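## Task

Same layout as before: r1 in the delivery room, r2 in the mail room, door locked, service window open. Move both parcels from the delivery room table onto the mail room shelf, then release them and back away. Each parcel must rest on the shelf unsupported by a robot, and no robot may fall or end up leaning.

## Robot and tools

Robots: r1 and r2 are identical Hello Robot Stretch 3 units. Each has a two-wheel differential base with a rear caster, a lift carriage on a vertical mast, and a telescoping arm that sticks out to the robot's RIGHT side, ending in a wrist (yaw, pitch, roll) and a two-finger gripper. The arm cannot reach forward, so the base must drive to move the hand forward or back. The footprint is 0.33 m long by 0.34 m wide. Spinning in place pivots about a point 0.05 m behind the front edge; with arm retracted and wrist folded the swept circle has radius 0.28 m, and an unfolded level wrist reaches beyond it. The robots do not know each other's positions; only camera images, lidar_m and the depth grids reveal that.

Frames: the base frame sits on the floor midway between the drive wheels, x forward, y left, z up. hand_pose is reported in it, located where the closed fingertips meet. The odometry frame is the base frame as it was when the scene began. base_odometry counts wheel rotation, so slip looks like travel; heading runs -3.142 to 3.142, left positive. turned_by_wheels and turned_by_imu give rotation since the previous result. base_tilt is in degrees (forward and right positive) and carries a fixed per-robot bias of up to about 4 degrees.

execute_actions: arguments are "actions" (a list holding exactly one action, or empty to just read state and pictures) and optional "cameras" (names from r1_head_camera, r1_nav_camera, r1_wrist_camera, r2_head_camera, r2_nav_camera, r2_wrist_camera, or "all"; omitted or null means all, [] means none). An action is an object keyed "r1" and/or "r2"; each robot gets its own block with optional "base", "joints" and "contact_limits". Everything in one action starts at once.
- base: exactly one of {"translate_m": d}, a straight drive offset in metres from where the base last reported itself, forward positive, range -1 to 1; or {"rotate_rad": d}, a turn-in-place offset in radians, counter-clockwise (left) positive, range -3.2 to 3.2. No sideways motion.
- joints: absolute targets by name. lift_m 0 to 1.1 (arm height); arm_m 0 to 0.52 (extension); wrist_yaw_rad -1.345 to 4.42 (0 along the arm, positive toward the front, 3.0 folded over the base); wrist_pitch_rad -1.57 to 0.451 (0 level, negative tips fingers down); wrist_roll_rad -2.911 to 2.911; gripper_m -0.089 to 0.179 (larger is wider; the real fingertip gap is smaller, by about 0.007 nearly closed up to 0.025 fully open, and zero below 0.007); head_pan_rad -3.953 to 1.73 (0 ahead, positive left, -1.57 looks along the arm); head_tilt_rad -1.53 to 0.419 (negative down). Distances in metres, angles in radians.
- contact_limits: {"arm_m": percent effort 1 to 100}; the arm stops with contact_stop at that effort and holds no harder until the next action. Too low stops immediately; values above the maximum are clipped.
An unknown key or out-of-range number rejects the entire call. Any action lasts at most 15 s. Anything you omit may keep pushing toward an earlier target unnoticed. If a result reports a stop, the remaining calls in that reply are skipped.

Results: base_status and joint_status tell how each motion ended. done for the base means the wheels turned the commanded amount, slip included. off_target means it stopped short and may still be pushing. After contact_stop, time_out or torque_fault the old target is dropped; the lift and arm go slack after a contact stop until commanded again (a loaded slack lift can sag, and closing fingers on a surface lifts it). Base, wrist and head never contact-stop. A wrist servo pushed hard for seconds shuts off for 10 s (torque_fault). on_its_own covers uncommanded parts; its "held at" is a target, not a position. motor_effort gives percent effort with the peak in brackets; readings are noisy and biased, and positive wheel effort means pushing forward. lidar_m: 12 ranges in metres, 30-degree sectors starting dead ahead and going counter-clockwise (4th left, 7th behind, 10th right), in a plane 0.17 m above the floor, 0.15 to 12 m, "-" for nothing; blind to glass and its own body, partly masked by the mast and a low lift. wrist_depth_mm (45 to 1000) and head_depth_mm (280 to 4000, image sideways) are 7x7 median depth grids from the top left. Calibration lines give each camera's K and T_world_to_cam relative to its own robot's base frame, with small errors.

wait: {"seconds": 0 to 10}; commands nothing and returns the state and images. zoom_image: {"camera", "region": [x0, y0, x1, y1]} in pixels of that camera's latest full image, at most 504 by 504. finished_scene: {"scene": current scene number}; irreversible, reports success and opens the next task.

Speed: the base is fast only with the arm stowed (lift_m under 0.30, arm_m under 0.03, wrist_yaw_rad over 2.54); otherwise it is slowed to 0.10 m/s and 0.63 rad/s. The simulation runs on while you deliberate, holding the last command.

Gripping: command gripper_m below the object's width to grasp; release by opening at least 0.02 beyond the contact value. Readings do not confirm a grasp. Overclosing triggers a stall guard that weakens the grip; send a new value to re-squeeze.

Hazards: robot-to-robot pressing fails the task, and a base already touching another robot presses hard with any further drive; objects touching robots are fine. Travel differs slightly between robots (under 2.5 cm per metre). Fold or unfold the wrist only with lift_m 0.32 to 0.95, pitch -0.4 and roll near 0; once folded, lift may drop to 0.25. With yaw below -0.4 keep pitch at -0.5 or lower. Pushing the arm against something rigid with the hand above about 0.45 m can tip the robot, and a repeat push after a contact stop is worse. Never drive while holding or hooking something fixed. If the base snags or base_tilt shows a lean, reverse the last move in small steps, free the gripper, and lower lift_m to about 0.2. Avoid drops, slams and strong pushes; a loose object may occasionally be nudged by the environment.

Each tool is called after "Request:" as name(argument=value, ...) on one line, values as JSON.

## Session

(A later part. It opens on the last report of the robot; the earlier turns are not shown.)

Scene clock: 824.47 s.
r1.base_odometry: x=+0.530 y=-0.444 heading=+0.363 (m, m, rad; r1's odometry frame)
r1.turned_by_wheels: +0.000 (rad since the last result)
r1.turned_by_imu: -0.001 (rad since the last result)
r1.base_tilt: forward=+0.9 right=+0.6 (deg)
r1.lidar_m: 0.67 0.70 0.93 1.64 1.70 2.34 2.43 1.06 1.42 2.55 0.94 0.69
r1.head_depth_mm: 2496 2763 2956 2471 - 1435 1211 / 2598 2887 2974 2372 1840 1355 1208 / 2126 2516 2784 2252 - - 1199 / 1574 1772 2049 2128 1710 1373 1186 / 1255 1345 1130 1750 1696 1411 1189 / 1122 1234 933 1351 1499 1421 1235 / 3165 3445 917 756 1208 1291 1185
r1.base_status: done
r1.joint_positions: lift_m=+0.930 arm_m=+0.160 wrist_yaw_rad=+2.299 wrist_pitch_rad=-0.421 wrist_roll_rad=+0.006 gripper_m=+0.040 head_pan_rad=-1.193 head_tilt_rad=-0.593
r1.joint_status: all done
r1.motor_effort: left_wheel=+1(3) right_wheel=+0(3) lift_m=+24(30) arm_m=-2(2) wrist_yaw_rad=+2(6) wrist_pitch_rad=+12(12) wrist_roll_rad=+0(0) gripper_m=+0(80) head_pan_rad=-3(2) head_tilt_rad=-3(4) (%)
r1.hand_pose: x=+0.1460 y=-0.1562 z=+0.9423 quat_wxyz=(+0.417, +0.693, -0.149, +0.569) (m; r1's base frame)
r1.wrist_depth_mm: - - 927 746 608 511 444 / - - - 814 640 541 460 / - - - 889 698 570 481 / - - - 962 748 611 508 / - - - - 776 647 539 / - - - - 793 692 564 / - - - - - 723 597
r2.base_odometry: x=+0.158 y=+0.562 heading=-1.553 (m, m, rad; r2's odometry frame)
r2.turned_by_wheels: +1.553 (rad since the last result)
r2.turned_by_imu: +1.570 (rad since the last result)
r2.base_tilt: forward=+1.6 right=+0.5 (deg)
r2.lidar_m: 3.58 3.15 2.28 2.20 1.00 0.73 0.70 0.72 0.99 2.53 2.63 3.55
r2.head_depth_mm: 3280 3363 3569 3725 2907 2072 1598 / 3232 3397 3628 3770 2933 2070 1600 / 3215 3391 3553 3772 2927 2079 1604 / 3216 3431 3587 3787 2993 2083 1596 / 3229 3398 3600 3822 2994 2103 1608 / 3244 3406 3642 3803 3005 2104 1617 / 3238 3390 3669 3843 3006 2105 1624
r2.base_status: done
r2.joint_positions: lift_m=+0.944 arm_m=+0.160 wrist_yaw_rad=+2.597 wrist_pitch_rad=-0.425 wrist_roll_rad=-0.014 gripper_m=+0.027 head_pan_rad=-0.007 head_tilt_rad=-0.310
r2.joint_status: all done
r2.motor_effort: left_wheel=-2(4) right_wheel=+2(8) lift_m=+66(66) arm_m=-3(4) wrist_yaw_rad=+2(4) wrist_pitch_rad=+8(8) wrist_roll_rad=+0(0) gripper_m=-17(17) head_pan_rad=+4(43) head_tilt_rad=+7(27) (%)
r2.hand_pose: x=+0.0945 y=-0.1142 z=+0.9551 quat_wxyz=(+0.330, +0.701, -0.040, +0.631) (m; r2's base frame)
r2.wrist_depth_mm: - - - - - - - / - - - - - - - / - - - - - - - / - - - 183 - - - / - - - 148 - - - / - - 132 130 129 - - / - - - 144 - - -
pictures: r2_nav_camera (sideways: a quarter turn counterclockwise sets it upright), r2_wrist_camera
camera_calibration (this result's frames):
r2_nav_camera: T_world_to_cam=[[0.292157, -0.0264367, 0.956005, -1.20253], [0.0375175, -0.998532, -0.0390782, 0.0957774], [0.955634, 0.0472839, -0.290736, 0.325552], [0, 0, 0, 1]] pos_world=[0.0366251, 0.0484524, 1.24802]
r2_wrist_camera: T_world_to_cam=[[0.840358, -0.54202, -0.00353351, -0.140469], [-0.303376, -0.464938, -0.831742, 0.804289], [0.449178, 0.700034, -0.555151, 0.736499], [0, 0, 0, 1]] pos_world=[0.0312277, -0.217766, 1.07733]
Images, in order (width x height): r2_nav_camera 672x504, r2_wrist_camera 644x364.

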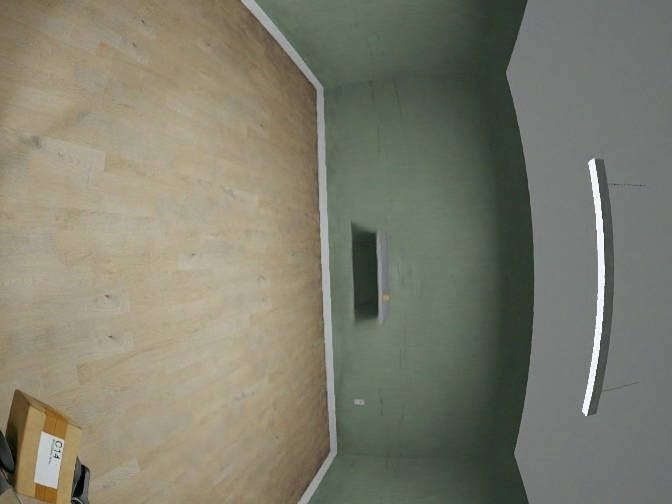

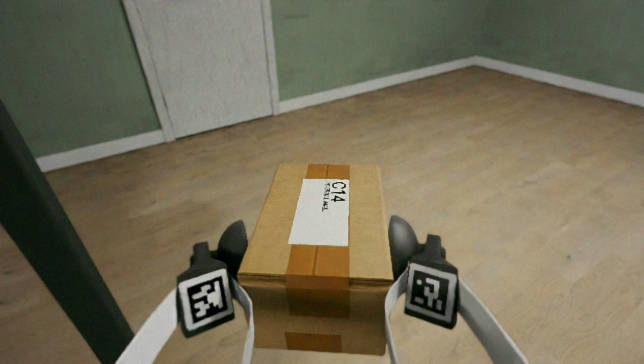

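Request:
execute_actions(actions=[{"r1": {"base": {"translate_m": -0.4}, "joints": {"lift_m": 0.45, "arm_m": 0.0, "wrist_yaw_rad": 2.6}}, "r2": {"base": {"translate_m": 0.66}, "joints": {"arm_m": 0.0, "lift_m": 0.29}}}], cameras=["r2_wrist_camera"])

Scene clock: 847.57 s.
r1.base_odometry: x=+0.156 y=-0.586 heading=+0.363 (m, m, rad; r1's odometry frame)
r1.turned_by_wheels: +0.000 (rad since the last result)
r1.turned_by_imu: -0.003 (rad since the last result)
r1.base_tilt: forward=+0.8 right=+0.5 (deg)
r1.lidar_m: 1.07 1.11 1.49 1.64 1.70 2.34 2.04 0.70 1.18 3.08 1.51 1.11
r1.head_depth_mm: 2536 2771 2985 2289 1764 1428 1222 / 2582 2865 3009 2263 1756 1431 1215 / 2664 2971 3136 2271 1743 1420 1209 / 2550 2899 2896 2200 1713 1398 1198 / 2036 2236 2459 2214 1729 1415 1194 / 1678 1815 1979 2041 1710 1396 1191 / 1435 1491 1662 1776 1687 1401 1176
r1.base_status: done
r1.joint_positions: lift_m=+0.450 arm_m=+0.000 wrist_yaw_rad=+2.599 wrist_pitch_rad=-0.420 wrist_roll_rad=+0.006 gripper_m=+0.040 head_pan_rad=-1.193 head_tilt_rad=-0.593
r1.joint_status: all done
r1.motor_effort: left_wheel=+2(1) right_wheel=-1(3) lift_m=+23(24) arm_m=-3(3) wrist_yaw_rad=+2(4) wrist_pitch_rad=+11(12) wrist_roll_rad=+0(0) gripper_m=+0(0) head_pan_rad=-3(3) head_tilt_rad=-4(5) (%)
r1.hand_pose: x=+0.0945 y=+0.0466 z=+0.4624 quat_wxyz=(+0.328, +0.707, -0.044, +0.625) (m; r1's base frame)
r1.wrist_depth_mm: - - - - - 973 811 / - - - - - 999 842 / - - - - - - 856 / - - - - - - 892 / 879 851 874 892 928 913 873 / 724 720 744 738 745 746 747 / 630 620 608 626 614 639 641
r2.base_odometry: x=+0.169 y=-0.098 heading=-1.553 (m, m, rad; r2's odometry frame)
r2.turned_by_wheels: +0.000 (rad since the last result)
r2.turned_by_imu: +0.007 (rad since the last result)
r2.base_tilt: forward=+1.7 right=+0.6 (deg)
r2.lidar_m: 2.94 3.05 2.30 2.19 1.91 1.41 1.36 1.41 1.92 2.53 2.62 3.04
r2.head_depth_mm: 2604 2754 2901 3035 2898 2066 1595 / 2626 2782 2892 3073 2941 2057 1594 / 2650 2738 2898 3064 2974 2081 1607 / 2664 2774 2902 3033 2984 2110 1610 / 2659 2791 2914 3078 2999 2077 1617 / 2636 2791 2888 3086 3044 2101 1607 / 2667 2789 2911 3082 3051 2094 1616
r2.base_status: done
r2.joint_positions: lift_m=+0.291 arm_m=+0.000 wrist_yaw_rad=+2.597 wrist_pitch_rad=-0.426 wrist_roll_rad=-0.014 gripper_m=+0.027 head_pan_rad=-0.007 head_tilt_rad=-0.308
r2.joint_status: all done
r2.motor_effort: left_wheel=-2(10) right_wheel=+2(9) lift_m=+17(58) arm_m=-2(2) wrist_yaw_rad=+2(2) wrist_pitch_rad=+8(8) wrist_roll_rad=+0(0) gripper_m=-17(17) head_pan_rad=+3(4) head_tilt_rad=+6(6) (%)
r2.hand_pose: x=+0.0944 y=+0.0458 z=+0.3015 quat_wxyz=(+0.331, +0.701, -0.039, +0.631) (m; r2's base frame)
r2.wrist_depth_mm: - - - - - - - / - - - - - - - / - - - 973 984 980 941 / 779 770 766 183 747 750 744 / 630 636 618 147 612 615 605 / 535 532 132 129 131 522 519 / 480 469 432 144 439 450 444
pictures: r2_wrist_camera
camera_calibration (this result's frames):
r2_wrist_camera: T_world_to_cam=[[0.840695, -0.541497, -0.00350523, -0.055981], [-0.303516, -0.46584, -0.831187, 0.334867], [0.448452, 0.699839, -0.555982, 0.26208], [0, 0, 0, 1]] pos_world=[0.0311701, -0.0577328, 0.423853]
Images, in order (width x height): r2_wrist_camera 644x364.

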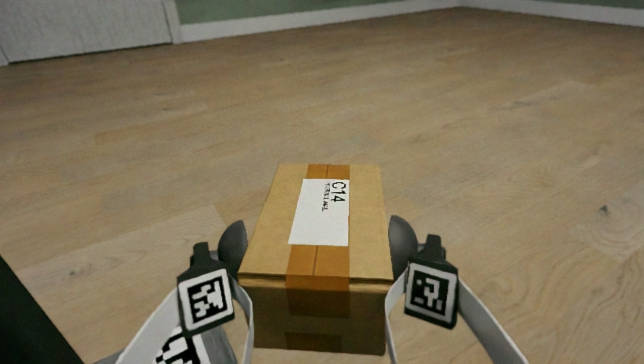

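Request:
execute_actions(actions=[{"r2": {"base": {"translate_m": 1.0}}}], cameras=["r2_nav_camera"])

Scene clock: 853.80 s.
r1.base_odometry: x=+0.156 y=-0.586 heading=+0.363 (m, m, rad; r1's odometry frame)
r1.turned_by_wheels: +0.000 (rad since the last result)
r1.turned_by_imu: +0.000 (rad since the last result)
r1.base_tilt: forward=+0.9 right=+0.6 (deg)
r1.lidar_m: 1.06 1.11 1.50 1.64 1.70 2.34 2.04 0.70 1.18 3.08 1.51 1.10
r1.head_depth_mm: 2549 2777 2947 2276 1750 1444 1207 / 2596 2850 3079 2248 1758 1429 1209 / 2707 2950 3104 2229 1721 1416 1201 / 2557 2891 2900 2217 1727 1415 1202 / 2016 2228 2483 2204 1700 1406 1185 / 1688 1822 1966 2053 1713 1397 1189 / 1437 1496 1655 1780 1708 1399 1190
r1.base_status: not commanded
r1.joint_positions: lift_m=+0.450 arm_m=+0.000 wrist_yaw_rad=+2.599 wrist_pitch_rad=-0.420 wrist_roll_rad=+0.006 gripper_m=+0.040 head_pan_rad=-1.193 head_tilt_rad=-0.593
r1.joint_status: not commanded
r1.motor_effort: left_wheel=+2(2) right_wheel=+0(1) lift_m=+24(23) arm_m=-3(2) wrist_yaw_rad=+1(2) wrist_pitch_rad=+12(12) wrist_roll_rad=+0(0) gripper_m=+1(1) head_pan_rad=-4(2) head_tilt_rad=-3(4) (%)
r1.hand_pose: x=+0.0945 y=+0.0466 z=+0.4624 quat_wxyz=(+0.328, +0.707, -0.044, +0.625) (m; r1's base frame)
r1.wrist_depth_mm: - - - - - 995 806 / - - - - - - 834 / - - - - - - 866 / - - - - - - 898 / 870 873 880 900 959 908 871 / 731 724 755 737 757 744 751 / 636 621 603 626 610 642 639
r2.base_odometry: x=+0.186 y=-1.098 heading=-1.554 (m, m, rad; r2's odometry frame)
r2.turned_by_wheels: +0.000 (rad since the last result)
r2.turned_by_imu: +0.010 (rad since the last result)
r2.base_tilt: forward=+1.6 right=+0.5 (deg)
r2.lidar_m: 1.94 2.02 2.29 2.22 2.29 2.44 2.36 2.46 2.63 2.54 2.63 2.01
r2.head_depth_mm: 1704 1778 1865 1931 2071 2066 1600 / 1703 1796 1890 1950 2088 2089 1600 / 1708 1795 1890 1943 2084 2092 1606 / 1715 1799 1890 1940 2114 2082 1607 / 1718 1796 1897 1965 2110 2100 1608 / 1735 1817 1912 2009 2104 2107 1614 / 1739 1818 1916 2024 2107 2107 1619
r2.base_status: done
r2.joint_positions: lift_m=+0.291 arm_m=+0.000 wrist_yaw_rad=+2.597 wrist_pitch_rad=-0.427 wrist_roll_rad=-0.014 gripper_m=+0.027 head_pan_rad=-0.007 head_tilt_rad=-0.308
r2.joint_status: not commanded
r2.motor_effort: left_wheel=-2(7) right_wheel=+2(9) lift_m=+17(17) arm_m=-3(3) wrist_yaw_rad=+2(2) wrist_pitch_rad=+8(8) wrist_roll_rad=+0(0) gripper_m=-17(17) head_pan_rad=+4(3) head_tilt_rad=+5(6) (%)
r2.hand_pose: x=+0.0943 y=+0.0458 z=+0.3015 quat_wxyz=(+0.331, +0.701, -0.039, +0.631) (m; r2's base frame)
r2.wrist_depth_mm: - - - - - - - / - - - - - - - / - - 991 986 967 959 922 / 780 780 758 183 769 759 739 / 643 640 632 148 631 612 609 / 539 539 132 130 130 515 511 / 484 477 438 144 442 448 451
pictures: r2_nav_camera (sideways: a quarter turn counterclockwise sets it upright)
camera_calibration (this result's frames):
r2_nav_camera: T_world_to_cam=[[0.290909, -0.0263914, 0.956387, -1.20302], [0.0376938, -0.998527, -0.0390198, 0.0957004], [0.956008, 0.0474011, -0.289486, 0.323923], [0, 0, 0, 1]] pos_world=[0.0366895, 0.0484558, 1.24806]
Images, in order (width x height): r2_nav_camera 672x504.

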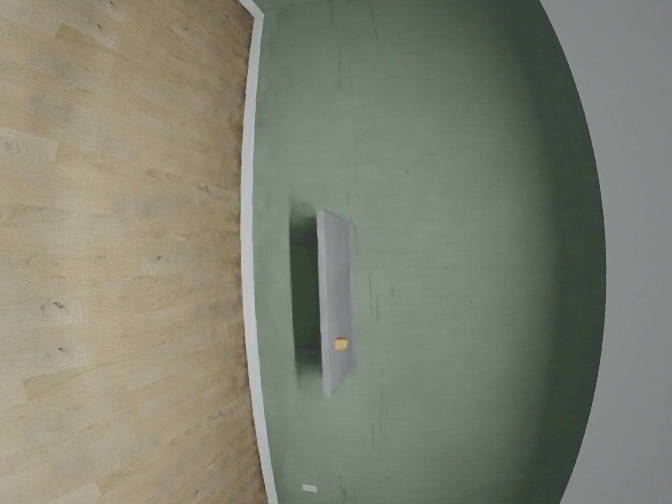

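Request:
execute_actions(actions=[{"r2": {"base": {"translate_m": 0.55}}}], cameras=["r2_nav_camera", "r2_wrist_camera"])

Scene clock: 861.10 s.
r1.base_odometry: x=+0.156 y=-0.586 heading=+0.363 (m, m, rad; r1's odometry frame)
r1.turned_by_wheels: +0.000 (rad since the last result)
r1.turned_by_imu: +0.000 (rad since the last result)
r1.base_tilt: forward=+1.0 right=+0.7 (deg)
r1.lidar_m: 1.07 1.11 1.50 1.64 1.71 2.33 2.03 0.70 1.17 3.08 1.51 1.11
r1.head_depth_mm: 2522 2759 2980 2236 1766 1435 1218 / 2595 2870 3000 2244 1753 1420 1209 / 2688 2997 3119 2235 1730 1423 1202 / 2588 2887 2943 2232 1721 1409 1199 / 2000 2203 2513 2180 1711 1403 1195 / 1678 1810 1984 2062 1709 1397 1181 / 1439 1502 1659 1783 1695 1397 1180
r1.base_status: not commanded
r1.joint_positions: lift_m=+0.450 arm_m=+0.000 wrist_yaw_rad=+2.599 wrist_pitch_rad=-0.420 wrist_roll_rad=+0.006 gripper_m=+0.040 head_pan_rad=-1.193 head_tilt_rad=-0.593
r1.joint_status: not commanded
r1.motor_effort: left_wheel=+1(1) right_wheel=+0(1) lift_m=+24(23) arm_m=-3(2) wrist_yaw_rad=+2(2) wrist_pitch_rad=+11(11) wrist_roll_rad=+0(0) gripper_m=+0(0) head_pan_rad=-2(3) head_tilt_rad=-4(3) (%)
r1.hand_pose: x=+0.0945 y=+0.0466 z=+0.4624 quat_wxyz=(+0.328, +0.707, -0.044, +0.625) (m; r1's base frame)
r1.wrist_depth_mm: - - - - - 978 807 / - - - - - - 830 / - - - - - - 862 / - - - - - - 878 / 860 874 878 892 936 904 870 / 724 722 755 739 759 747 747 / 637 620 609 630 619 640 640
r2.base_odometry: x=+0.196 y=-1.648 heading=-1.554 (m, m, rad; r2's odometry frame)
r2.turned_by_wheels: +0.000 (rad since the last result)
r2.turned_by_imu: +0.006 (rad since the last result)
r2.base_tilt: forward=+1.6 right=+0.7 (deg)
r2.lidar_m: 1.39 1.45 2.00 2.21 2.31 3.01 2.91 3.02 2.63 2.54 1.95 1.44
r2.head_depth_mm: 1206 1266 1325 1383 1208 1553 1594 / 1207 1267 1331 1400 1213 1562 1593 / 1204 1269 1335 1405 1220 1568 1604 / 1218 1276 1334 1404 1217 1568 1597 / 1222 1281 1339 1409 1231 1583 1609 / 1227 1277 1353 1420 1479 1585 1621 / 1233 1289 1347 1426 1504 1601 1615
r2.base_status: done
r2.joint_positions: lift_m=+0.291 arm_m=+0.000 wrist_yaw_rad=+2.598 wrist_pitch_rad=-0.427 wrist_roll_rad=-0.014 gripper_m=+0.027 head_pan_rad=-0.007 head_tilt_rad=-0.308
r2.joint_status: not commanded
r2.motor_effort: left_wheel=-2(6) right_wheel=+2(9) lift_m=+17(17) arm_m=-4(3) wrist_yaw_rad=+2(1) wrist_pitch_rad=+8(8) wrist_roll_rad=+0(0) gripper_m=-17(17) head_pan_rad=+4(4) head_tilt_rad=+5(5) (%)
r2.hand_pose: x=+0.0943 y=+0.0458 z=+0.3015 quat_wxyz=(+0.331, +0.701, -0.039, +0.631) (m; r2's base frame)
r2.wrist_depth_mm: - - - - - - - / - - - - - - - / - - 975 998 980 956 950 / 798 794 750 182 751 757 739 / 632 626 631 148 614 620 607 / 537 535 132 130 131 526 518 / 477 483 435 144 440 450 444
pictures: r2_nav_camera (sideways: a quarter turn counterclockwise sets it upright), r2_wrist_camera
camera_calibration (this result's frames):
r2_nav_camera: T_world_to_cam=[[0.290909, -0.0263882, 0.956387, -1.20302], [0.037705, -0.998527, -0.0390198, 0.0957003], [0.956008, 0.0474117, -0.289485, 0.323922], [0, 0, 0, 1]] pos_world=[0.0366891, 0.0484561, 1.24806]
r2_wrist_camera: T_world_to_cam=[[0.840739, -0.541429, -0.00350508, -0.0559702], [-0.303482, -0.465871, -0.831182, 0.334861], [0.448393, 0.699871, -0.55599, 0.262087], [0, 0, 0, 1]] pos_world=[0.0311629, -0.0577286, 0.423852]
Images, in order (width x height): r2_nav_camera 672x504, r2_wrist_camera 644x364.

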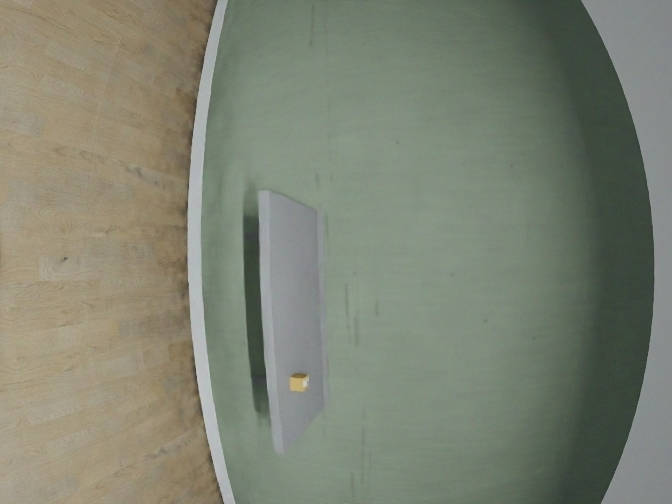

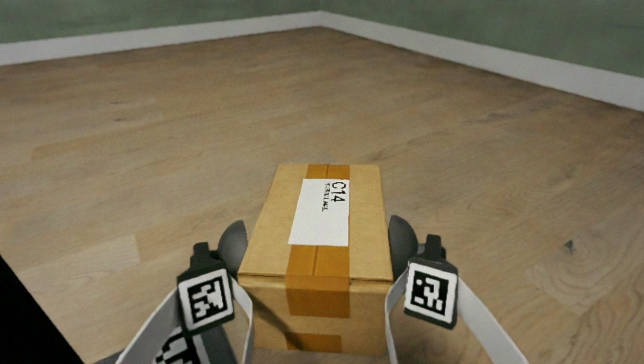

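Request:
execute_actions(actions=[{"r2": {"base": {"translate_m": 0.84}, "joints": {"lift_m": 0.805, "wrist_yaw_rad": 1.62, "head_pan_rad": -0.5, "head_tilt_rad": -0.9}}}], cameras=["r2_head_camera", "r2_wrist_camera"])

Scene clock: 876.40 s.
r1.base_odometry: x=+0.156 y=-0.586 heading=+0.363 (m, m, rad; r1's odometry frame)
r1.turned_by_wheels: +0.000 (rad since the last result)
r1.turned_by_imu: +0.000 (rad since the last result)
r1.base_tilt: forward=+0.8 right=+0.5 (deg)
r1.lidar_m: 1.07 1.11 1.50 1.64 1.70 2.34 2.04 0.70 1.18 3.07 1.51 1.11
r1.head_depth_mm: 2531 2718 2960 2264 1755 1440 1218 / 2599 2840 3090 2273 1728 1423 1208 / 2700 3004 3110 2242 1731 1425 1202 / 2577 2906 2935 2246 1728 1406 1200 / 2051 2250 2503 2219 1721 1413 1195 / 1692 1835 1981 2057 1719 1412 1184 / 1438 1496 1660 1788 1689 1403 1183
r1.base_status: not commanded
r1.joint_positions: lift_m=+0.450 arm_m=+0.000 wrist_yaw_rad=+2.599 wrist_pitch_rad=-0.420 wrist_roll_rad=+0.006 gripper_m=+0.040 head_pan_rad=-1.193 head_tilt_rad=-0.593
r1.joint_status: not commanded
r1.motor_effort: left_wheel=+1(1) right_wheel=-1(1) lift_m=+23(23) arm_m=-3(2) wrist_yaw_rad=+2(1) wrist_pitch_rad=+12(12) wrist_roll_rad=+0(0) gripper_m=+0(0) head_pan_rad=-3(2) head_tilt_rad=-4(4) (%)
r1.hand_pose: x=+0.0945 y=+0.0466 z=+0.4624 quat_wxyz=(+0.328, +0.707, -0.044, +0.625) (m; r1's base frame)
r1.wrist_depth_mm: - - - - - 980 807 / - - - - - - 841 / - - - - - - 856 / - - - - - - 897 / 874 869 877 896 931 904 872 / 727 721 757 723 756 738 745 / 637 628 610 623 618 637 629
r2.base_odometry: x=+0.210 y=-2.488 heading=-1.554 (m, m, rad; r2's odometry frame)
r2.turned_by_wheels: +0.000 (rad since the last result)
r2.turned_by_imu: +0.009 (rad since the last result)
r2.base_tilt: forward=+1.6 right=+0.5 (deg)
r2.lidar_m: 0.55 0.57 0.80 2.20 2.29 3.15 3.73 3.56 2.64 2.01 0.77 0.57
r2.head_depth_mm: 615 725 805 684 585 522 - / 583 679 783 690 589 505 481 / 551 637 759 692 593 457 465 / 524 603 708 697 595 500 459 / 500 571 662 700 597 520 461 / 478 541 625 689 600 523 462 / 456 515 589 674 603 526 464
r2.base_status: done
r2.joint_positions: lift_m=+0.804 arm_m=+0.000 wrist_yaw_rad=+1.623 wrist_pitch_rad=-0.427 wrist_roll_rad=-0.014 gripper_m=+0.027 head_pan_rad=-0.493 head_tilt_rad=-0.889
r2.joint_status: all done
r2.motor_effort: left_wheel=-2(7) right_wheel=+2(9) lift_m=+66(67) arm_m=-3(3) wrist_yaw_rad=-2(4) wrist_pitch_rad=+8(8) wrist_roll_rad=+0(0) gripper_m=-16(16) head_pan_rad=-4(34) head_tilt_rad=-7(42) (%)
r2.hand_pose: x=+0.2016 y=-0.1337 z=+0.8148 quat_wxyz=(+0.587, +0.602, -0.362, +0.402) (m; r2's base frame)
r2.wrist_depth_mm: 454 447 441 435 426 418 412 / 489 478 475 472 451 452 447 / 426 421 416 407 410 399 396 / 328 326 321 183 312 314 306 / 266 267 262 147 258 256 254 / 223 221 132 130 131 217 215 / 193 191 185 145 183 188 187
pictures: r2_head_camera (sideways: a quarter turn clockwise sets it upright), r2_wrist_camera
camera_calibration (this result's frames):
r2_head_camera: T_world_to_cam=[[-0.645117, 0.357487, -0.675298, 0.900034], [0.457335, 0.888662, 0.033541, -0.04272], [0.612102, -0.287199, -0.736782, 0.910907], [0, 0, 0, 1]] pos_world=[0.0425969, -0.0221747, 1.28036]
r2_wrist_camera: T_world_to_cam=[[0.0244305, -0.999695, -0.00349412, -0.138186], [-0.556284, -0.0106902, -0.830923, 0.822038], [0.830633, 0.0222436, -0.556376, 0.457646], [0, 0, 0, 1]] pos_world=[0.0805266, -0.139536, 0.937191]
Images, in order (width x height): r2_head_camera 896x504, r2_wrist_camera 644x364.

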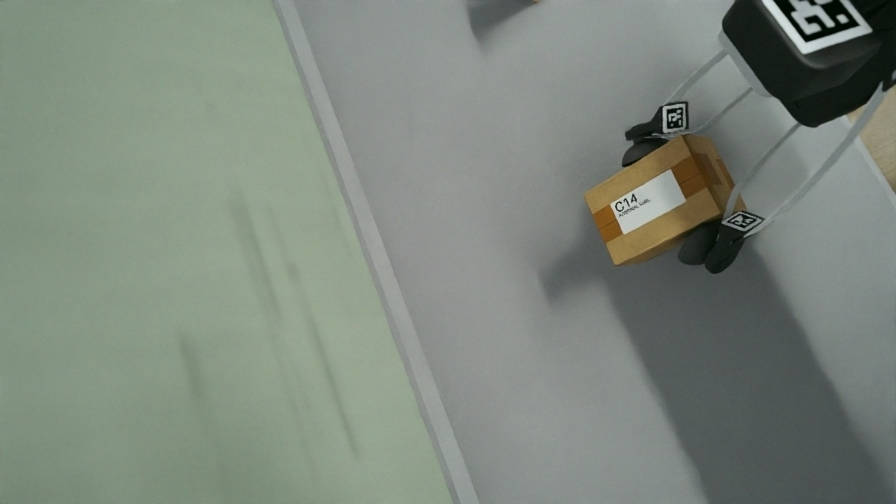

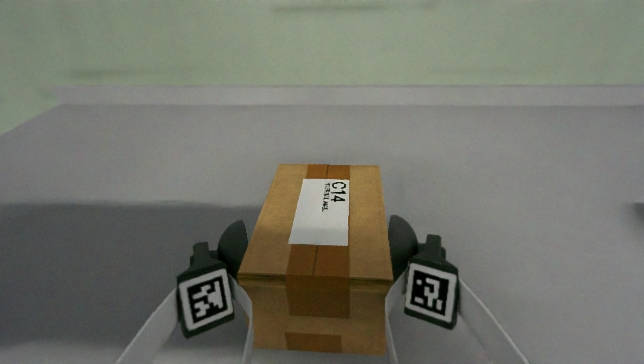

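Request:
execute_actions(actions=[{"r2": {"joints": {"lift_m": 0.778}}}], cameras=["r2_head_camera", "r2_wrist_camera"])

Scene clock: 880.60 s.
r1.base_odometry: x=+0.156 y=-0.586 heading=+0.363 (m, m, rad; r1's odometry frame)
r1.turned_by_wheels: +0.000 (rad since the last result)
r1.turned_by_imu: +0.000 (rad since the last result)
r1.base_tilt: forward=+0.8 right=+0.7 (deg)
r1.lidar_m: 1.07 1.11 1.49 1.64 1.70 2.34 2.04 0.70 1.18 3.10 1.51 1.11
r1.head_depth_mm: 2538 2735 2959 2262 1753 1441 1207 / 2625 2869 3004 2260 1745 1417 1215 / 2694 2975 3169 2225 1741 1427 1209 / 2539 2831 2892 2223 1735 1422 1196 / 2020 2244 2484 2198 1716 1409 1196 / 1681 1832 1984 2064 1706 1405 1195 / 1447 1492 1663 1774 1703 1391 1188
r1.base_status: not commanded
r1.joint_positions: lift_m=+0.450 arm_m=+0.000 wrist_yaw_rad=+2.599 wrist_pitch_rad=-0.420 wrist_roll_rad=+0.006 gripper_m=+0.040 head_pan_rad=-1.193 head_tilt_rad=-0.593
r1.joint_status: not commanded
r1.motor_effort: left_wheel=+1(1) right_wheel=-1(0) lift_m=+23(23) arm_m=-3(3) wrist_yaw_rad=+2(1) wrist_pitch_rad=+12(12) wrist_roll_rad=+0(0) gripper_m=+0(0) head_pan_rad=-2(2) head_tilt_rad=-4(4) (%)
r1.hand_pose: x=+0.0945 y=+0.0466 z=+0.4624 quat_wxyz=(+0.328, +0.707, -0.044, +0.625) (m; r1's base frame)
r1.wrist_depth_mm: - - - - - 982 801 / - - - - - - 833 / - - - - - - 848 / - - - - - - 901 / 864 880 884 879 936 907 872 / 723 728 759 739 751 750 757 / 639 622 599 633 611 636 641
r2.base_odometry: x=+0.210 y=-2.488 heading=-1.554 (m, m, rad; r2's odometry frame)
r2.turned_by_wheels: +0.000 (rad since the last result)
r2.turned_by_imu: +0.001 (rad since the last result)
r2.base_tilt: forward=+1.7 right=+0.5 (deg)
r2.lidar_m: 0.55 0.57 0.79 2.19 2.29 3.16 3.73 3.55 2.64 2.01 0.77 0.57
r2.head_depth_mm: 616 725 803 683 585 520 - / 581 678 784 689 588 514 480 / 551 636 759 692 589 482 465 / 524 601 707 696 595 501 459 / 500 570 661 700 597 520 461 / 477 541 623 688 601 523 463 / 458 515 590 672 605 525 464
r2.base_status: not commanded
r2.joint_positions: lift_m=+0.779 arm_m=+0.000 wrist_yaw_rad=+1.623 wrist_pitch_rad=-0.427 wrist_roll_rad=-0.014 gripper_m=+0.027 head_pan_rad=-0.493 head_tilt_rad=-0.889
r2.joint_status: all done
r2.motor_effort: left_wheel=-2(2) right_wheel=+1(2) lift_m=+17(64) arm_m=-3(3) wrist_yaw_rad=-1(2) wrist_pitch_rad=+8(8) wrist_roll_rad=+0(0) gripper_m=-16(17) head_pan_rad=-3(3) head_tilt_rad=-6(6) (%)
r2.hand_pose: x=+0.2016 y=-0.1337 z=+0.7894 quat_wxyz=(+0.587, +0.602, -0.362, +0.402) (m; r2's base frame)
r2.wrist_depth_mm: 452 442 443 429 431 420 417 / 482 469 468 452 445 442 433 / 370 362 355 350 348 342 340 / 282 279 276 182 270 267 268 / 227 225 225 147 221 218 217 / 192 191 133 130 130 185 184 / 165 165 159 145 157 161 160
pictures: r2_head_camera (sideways: a quarter turn clockwise sets it upright), r2_wrist_camera
camera_calibration (this result's frames):
r2_head_camera: T_world_to_cam=[[-0.645117, 0.357487, -0.675298, 0.900034], [0.457335, 0.888662, 0.033541, -0.04272], [0.612102, -0.287199, -0.736782, 0.910907], [0, 0, 0, 1]] pos_world=[0.0425969, -0.0221747, 1.28036]
r2_wrist_camera: T_world_to_cam=[[0.0244287, -0.999695, -0.00349263, -0.138276], [-0.556341, -0.010692, -0.830885, 0.800906], [0.830595, 0.0222406, -0.556433, 0.443573], [0, 0, 0, 1]] pos_world=[0.0805263, -0.139536, 0.911797]
Images, in order (width x height): r2_head_camera 896x504, r2_wrist_camera 644x364.

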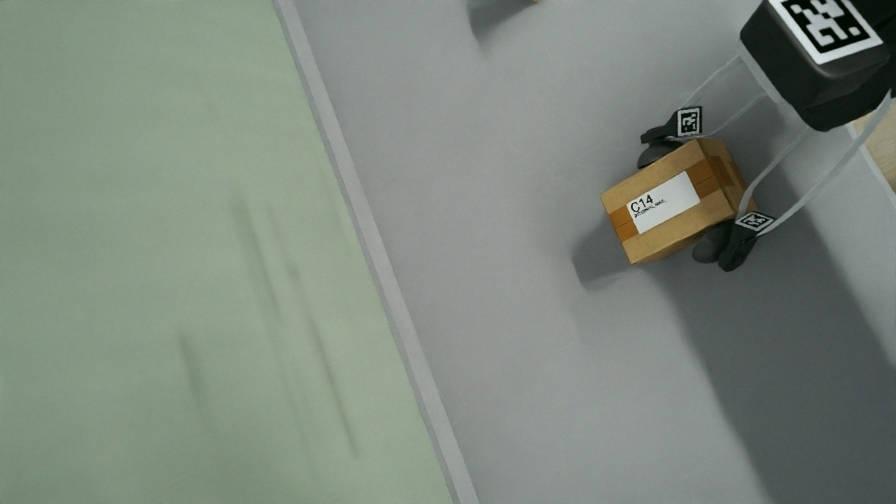

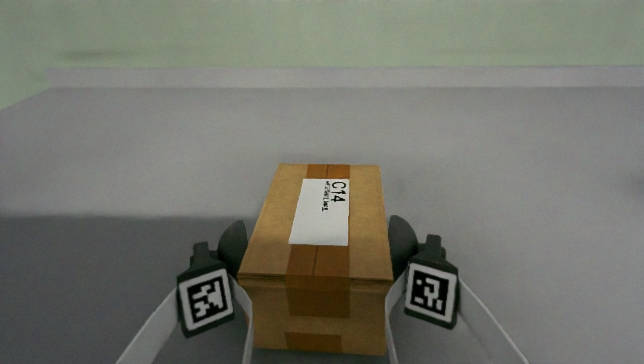

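Request:
execute_actions(actions=[{"r2": {"joints": {"gripper_m": 0.115}}}], cameras=["r2_head_camera", "r2_wrist_camera"])

Scene clock: 884.07 s.
r1.base_odometry: x=+0.156 y=-0.586 heading=+0.363 (m, m, rad; r1's odometry frame)
r1.turned_by_wheels: +0.000 (rad since the last result)
r1.turned_by_imu: +0.000 (rad since the last result)
r1.base_tilt: forward=+0.9 right=+0.7 (deg)
r1.lidar_m: 1.07 1.11 1.49 1.64 1.70 2.35 2.04 0.70 1.18 3.08 1.51 1.10
r1.head_depth_mm: 2528 2748 2950 2245 1768 1427 1213 / 2578 2884 3004 2263 1741 1431 1208 / 2738 2975 3201 2238 1735 1428 1204 / 2546 2857 2932 2228 1727 1414 1210 / 2024 2225 2537 2182 1713 1407 1191 / 1671 1819 1998 2042 1716 1389 1191 / 1439 1494 1654 1773 1717 1398 1184
r1.base_status: not commanded
r1.joint_positions: lift_m=+0.450 arm_m=+0.000 wrist_yaw_rad=+2.599 wrist_pitch_rad=-0.420 wrist_roll_rad=+0.006 gripper_m=+0.040 head_pan_rad=-1.193 head_tilt_rad=-0.593
r1.joint_status: not commanded
r1.motor_effort: left_wheel=+1(2) right_wheel=-1(1) lift_m=+23(23) arm_m=-3(2) wrist_yaw_rad=+2(2) wrist_pitch_rad=+12(12) wrist_roll_rad=+0(0) gripper_m=-1(1) head_pan_rad=-3(2) head_tilt_rad=-4(4) (%)
r1.hand_pose: x=+0.0945 y=+0.0466 z=+0.4624 quat_wxyz=(+0.328, +0.707, -0.044, +0.625) (m; r1's base frame)
r1.wrist_depth_mm: - - - - - 975 806 / - - - - - 998 829 / - - - - - - 863 / - - - - - - 895 / 875 879 901 887 940 906 875 / 728 734 751 734 745 750 745 / 642 624 611 625 605 635 643
r2.base_odometry: x=+0.210 y=-2.488 heading=-1.554 (m, m, rad; r2's odometry frame)
r2.turned_by_wheels: +0.000 (rad since the last result)
r2.turned_by_imu: +0.000 (rad since the last result)
r2.base_tilt: forward=+1.7 right=+0.6 (deg)
r2.lidar_m: 0.55 0.57 0.80 2.20 2.29 3.13 3.74 3.56 2.63 2.02 0.77 0.57
r2.head_depth_mm: 617 724 805 686 586 520 - / 582 679 782 688 589 506 480 / 551 638 757 691 592 484 465 / 524 600 708 697 594 509 459 / 500 571 664 701 597 521 461 / 478 541 624 689 600 522 463 / 457 515 590 672 604 524 465
r2.base_status: not commanded
r2.joint_positions: lift_m=+0.779 arm_m=+0.000 wrist_yaw_rad=+1.623 wrist_pitch_rad=-0.422 wrist_roll_rad=-0.014 gripper_m=+0.115 head_pan_rad=-0.493 head_tilt_rad=-0.889
r2.joint_status: all done
r2.motor_effort: left_wheel=-2(2) right_wheel=+2(2) lift_m=+17(17) arm_m=-3(3) wrist_yaw_rad=-2(2) wrist_pitch_rad=+7(8) wrist_roll_rad=+0(0) gripper_m=+0(80) head_pan_rad=-3(3) head_tilt_rad=-6(6) (%)
r2.hand_pose: x=+0.2022 y=-0.1337 z=+0.7905 quat_wxyz=(+0.586, +0.601, -0.364, +0.404) (m; r2's base frame)
r2.wrist_depth_mm: 451 439 440 431 427 417 416 / 484 469 464 457 451 446 441 / 371 367 361 362 362 348 347 / 284 281 279 186 274 272 270 / 229 229 221 151 222 223 219 / 194 198 137 131 178 193 187 / 171 161 160 145 159 158 161
pictures: r2_head_camera (sideways: a quarter turn clockwise sets it upright), r2_wrist_camera
camera_calibration (this result's frames):
r2_head_camera: T_world_to_cam=[[-0.645117, 0.357487, -0.675298, 0.900034], [0.457335, 0.888662, 0.033541, -0.04272], [0.612102, -0.287199, -0.736782, 0.910908], [0, 0, 0, 1]] pos_world=[0.0425969, -0.0221747, 1.28036]
r2_wrist_camera: T_world_to_cam=[[0.024169, -0.999701, -0.00363173, -0.138155], [-0.552203, -0.0103217, -0.833646, 0.803582], [0.833359, 0.0221538, -0.552287, 0.439815], [0, 0, 0, 1]] pos_world=[0.080555, -0.139563, 0.912305]
Images, in order (width x height): r2_head_camera 896x504, r2_wrist_camera 644x364.

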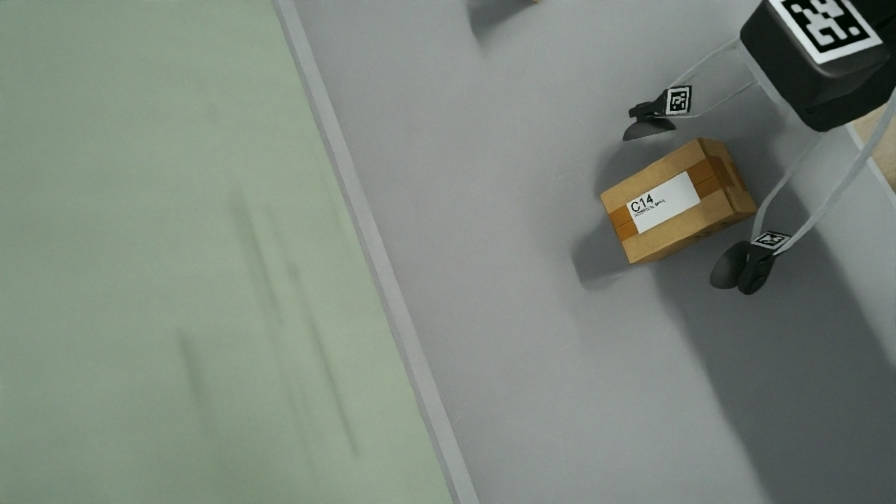

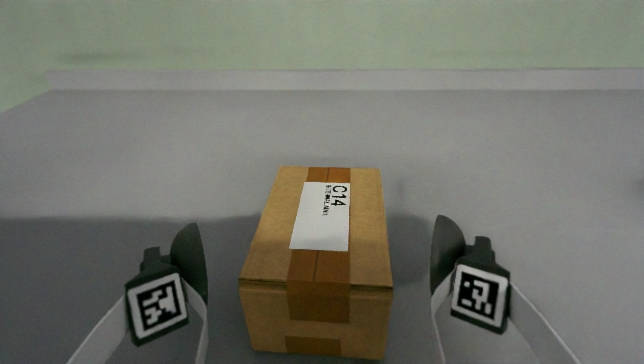

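Request:
execute_actions(actions=[{"r2": {"base": {"translate_m": -0.35}, "joints": {"head_tilt_rad": -0.6, "head_pan_rad": -0.3}}}], cameras=["r2_head_camera", "r2_wrist_camera", "r2_nav_camera"])

Scene clock: 891.13 s.
r1.base_odometry: x=+0.156 y=-0.586 heading=+0.363 (m, m, rad; r1's odometry frame)
r1.turned_by_wheels: +0.000 (rad since the last result)
r1.turned_by_imu: +0.000 (rad since the last result)
r1.base_tilt: forward=+0.8 right=+0.6 (deg)
r1.lidar_m: 1.07 1.11 1.49 1.64 1.71 2.34 2.03 0.70 1.18 3.09 1.51 1.11
r1.head_depth_mm: 2541 2771 2965 2270 1757 1445 1213 / 2604 2859 3044 2252 1748 1430 1211 / 2708 2965 3114 2252 1740 1423 1203 / 2592 2832 2916 2248 1714 1415 1203 / 2022 2231 2468 2197 1718 1409 1195 / 1683 1818 1991 2057 1704 1403 1188 / 1441 1497 1645 1788 1701 1403 1183
r1.base_status: not commanded
r1.joint_positions: lift_m=+0.450 arm_m=+0.000 wrist_yaw_rad=+2.599 wrist_pitch_rad=-0.420 wrist_roll_rad=+0.006 gripper_m=+0.040 head_pan_rad=-1.193 head_tilt_rad=-0.593
r1.joint_status: not commanded
r1.motor_effort: left_wheel=+1(1) right_wheel=-1(1) lift_m=+23(23) arm_m=-3(2) wrist_yaw_rad=+3(3) wrist_pitch_rad=+12(12) wrist_roll_rad=+0(0) gripper_m=+1(1) head_pan_rad=-2(2) head_tilt_rad=-4(3) (%)
r1.hand_pose: x=+0.0945 y=+0.0466 z=+0.4624 quat_wxyz=(+0.328, +0.707, -0.044, +0.625) (m; r1's base frame)
r1.wrist_depth_mm: - - - - - 979 792 / - - - - - 994 835 / - - - - - - 869 / - - - - - - 871 / 864 872 873 893 926 905 858 / 712 717 756 717 762 743 749 / 636 618 612 629 612 638 634
r2.base_odometry: x=+0.204 y=-2.138 heading=-1.554 (m, m, rad; r2's odometry frame)
r2.turned_by_wheels: +0.000 (rad since the last result)
r2.turned_by_imu: -0.002 (rad since the last result)
r2.base_tilt: forward=+1.6 right=+0.6 (deg)
r2.lidar_m: 0.90 0.94 1.30 2.20 2.30 3.14 3.39 3.53 2.62 2.55 1.26 0.93
r2.head_depth_mm: 842 931 1045 983 753 1453 1263 / 820 904 1003 993 759 1429 1263 / 799 876 972 997 762 1400 1268 / 778 850 944 1000 718 675 1274 / 756 828 912 972 769 657 1275 / 739 806 886 955 773 643 1281 / 721 784 859 937 780 628 1292
r2.base_status: done
r2.joint_positions: lift_m=+0.779 arm_m=+0.000 wrist_yaw_rad=+1.623 wrist_pitch_rad=-0.422 wrist_roll_rad=-0.014 gripper_m=+0.115 head_pan_rad=-0.307 head_tilt_rad=-0.606
r2.joint_status: all done
r2.motor_effort: left_wheel=-2(6) right_wheel=+2(2) lift_m=+17(17) arm_m=-3(3) wrist_yaw_rad=-3(3) wrist_pitch_rad=+6(6) wrist_roll_rad=+0(0) gripper_m=+0(1) head_pan_rad=+4(22) head_tilt_rad=+4(28) (%)
r2.hand_pose: x=+0.2023 y=-0.1337 z=+0.7906 quat_wxyz=(+0.586, +0.600, -0.364, +0.404) (m; r2's base frame)
r2.wrist_depth_mm: 775 794 748 761 753 719 722 / 853 521 517 439 507 451 488 / 423 422 414 409 398 390 386 / - - - 993 965 960 959 / - - - - - - - / - - - - - - - / - 962 987 991 992 935 962
pictures: r2_head_camera (sideways: a quarter turn clockwise sets it upright), r2_nav_camera (sideways: a quarter turn counterclockwise sets it upright), r2_wrist_camera
camera_calibration (this result's frames):
r2_head_camera: T_world_to_cam=[[-0.492595, 0.166224, -0.854237, 1.13235], [0.276882, 0.960518, 0.0272415, -0.0334293], [0.825037, -0.223104, -0.51917, 0.626534], [0, 0, 0, 1]] pos_world=[0.0501288, -0.0163317, 1.29348]
r2_nav_camera: T_world_to_cam=[[0.525191, -0.192138, 0.82901, -1.03827], [-0.272026, -0.96097, -0.0503885, 0.112373], [0.806335, -0.199049, -0.556959, 0.672891], [0, 0, 0, 1]] pos_world=[0.0332832, 0.0424346, 1.24117]
r2_wrist_camera: T_world_to_cam=[[0.024171, -0.999701, -0.00364311, -0.138144], [-0.551864, -0.0103043, -0.833871, 0.803798], [0.833584, 0.022166, -0.551948, 0.43951], [0, 0, 0, 1]] pos_world=[0.0805571, -0.139563, 0.912347]
Images, in order (width x height): r2_head_camera 896x504, r2_nav_camera 672x504, r2_wrist_camera 644x364.

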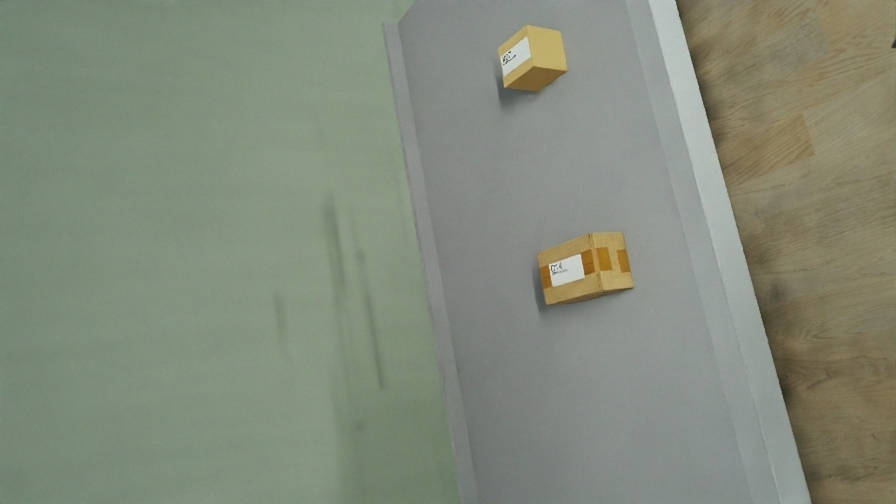

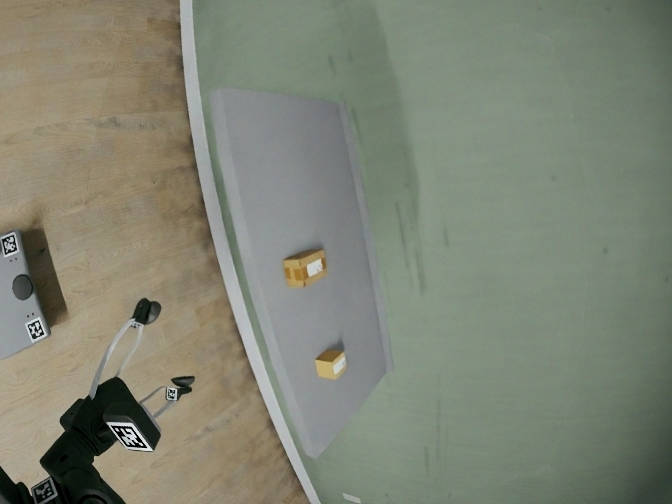

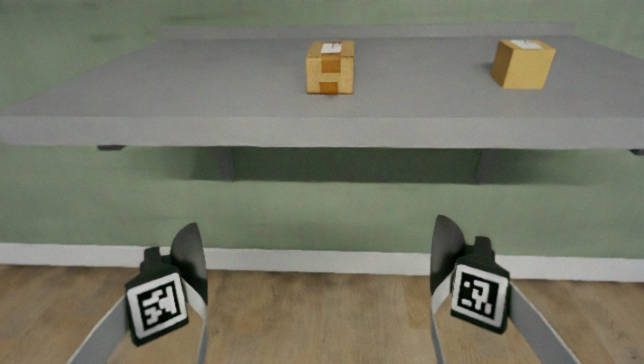

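Both parcels are resting on the shelf, and both robots are clear and level.

Request:
finished_scene(scene=2)

The scene is finished: the task was done.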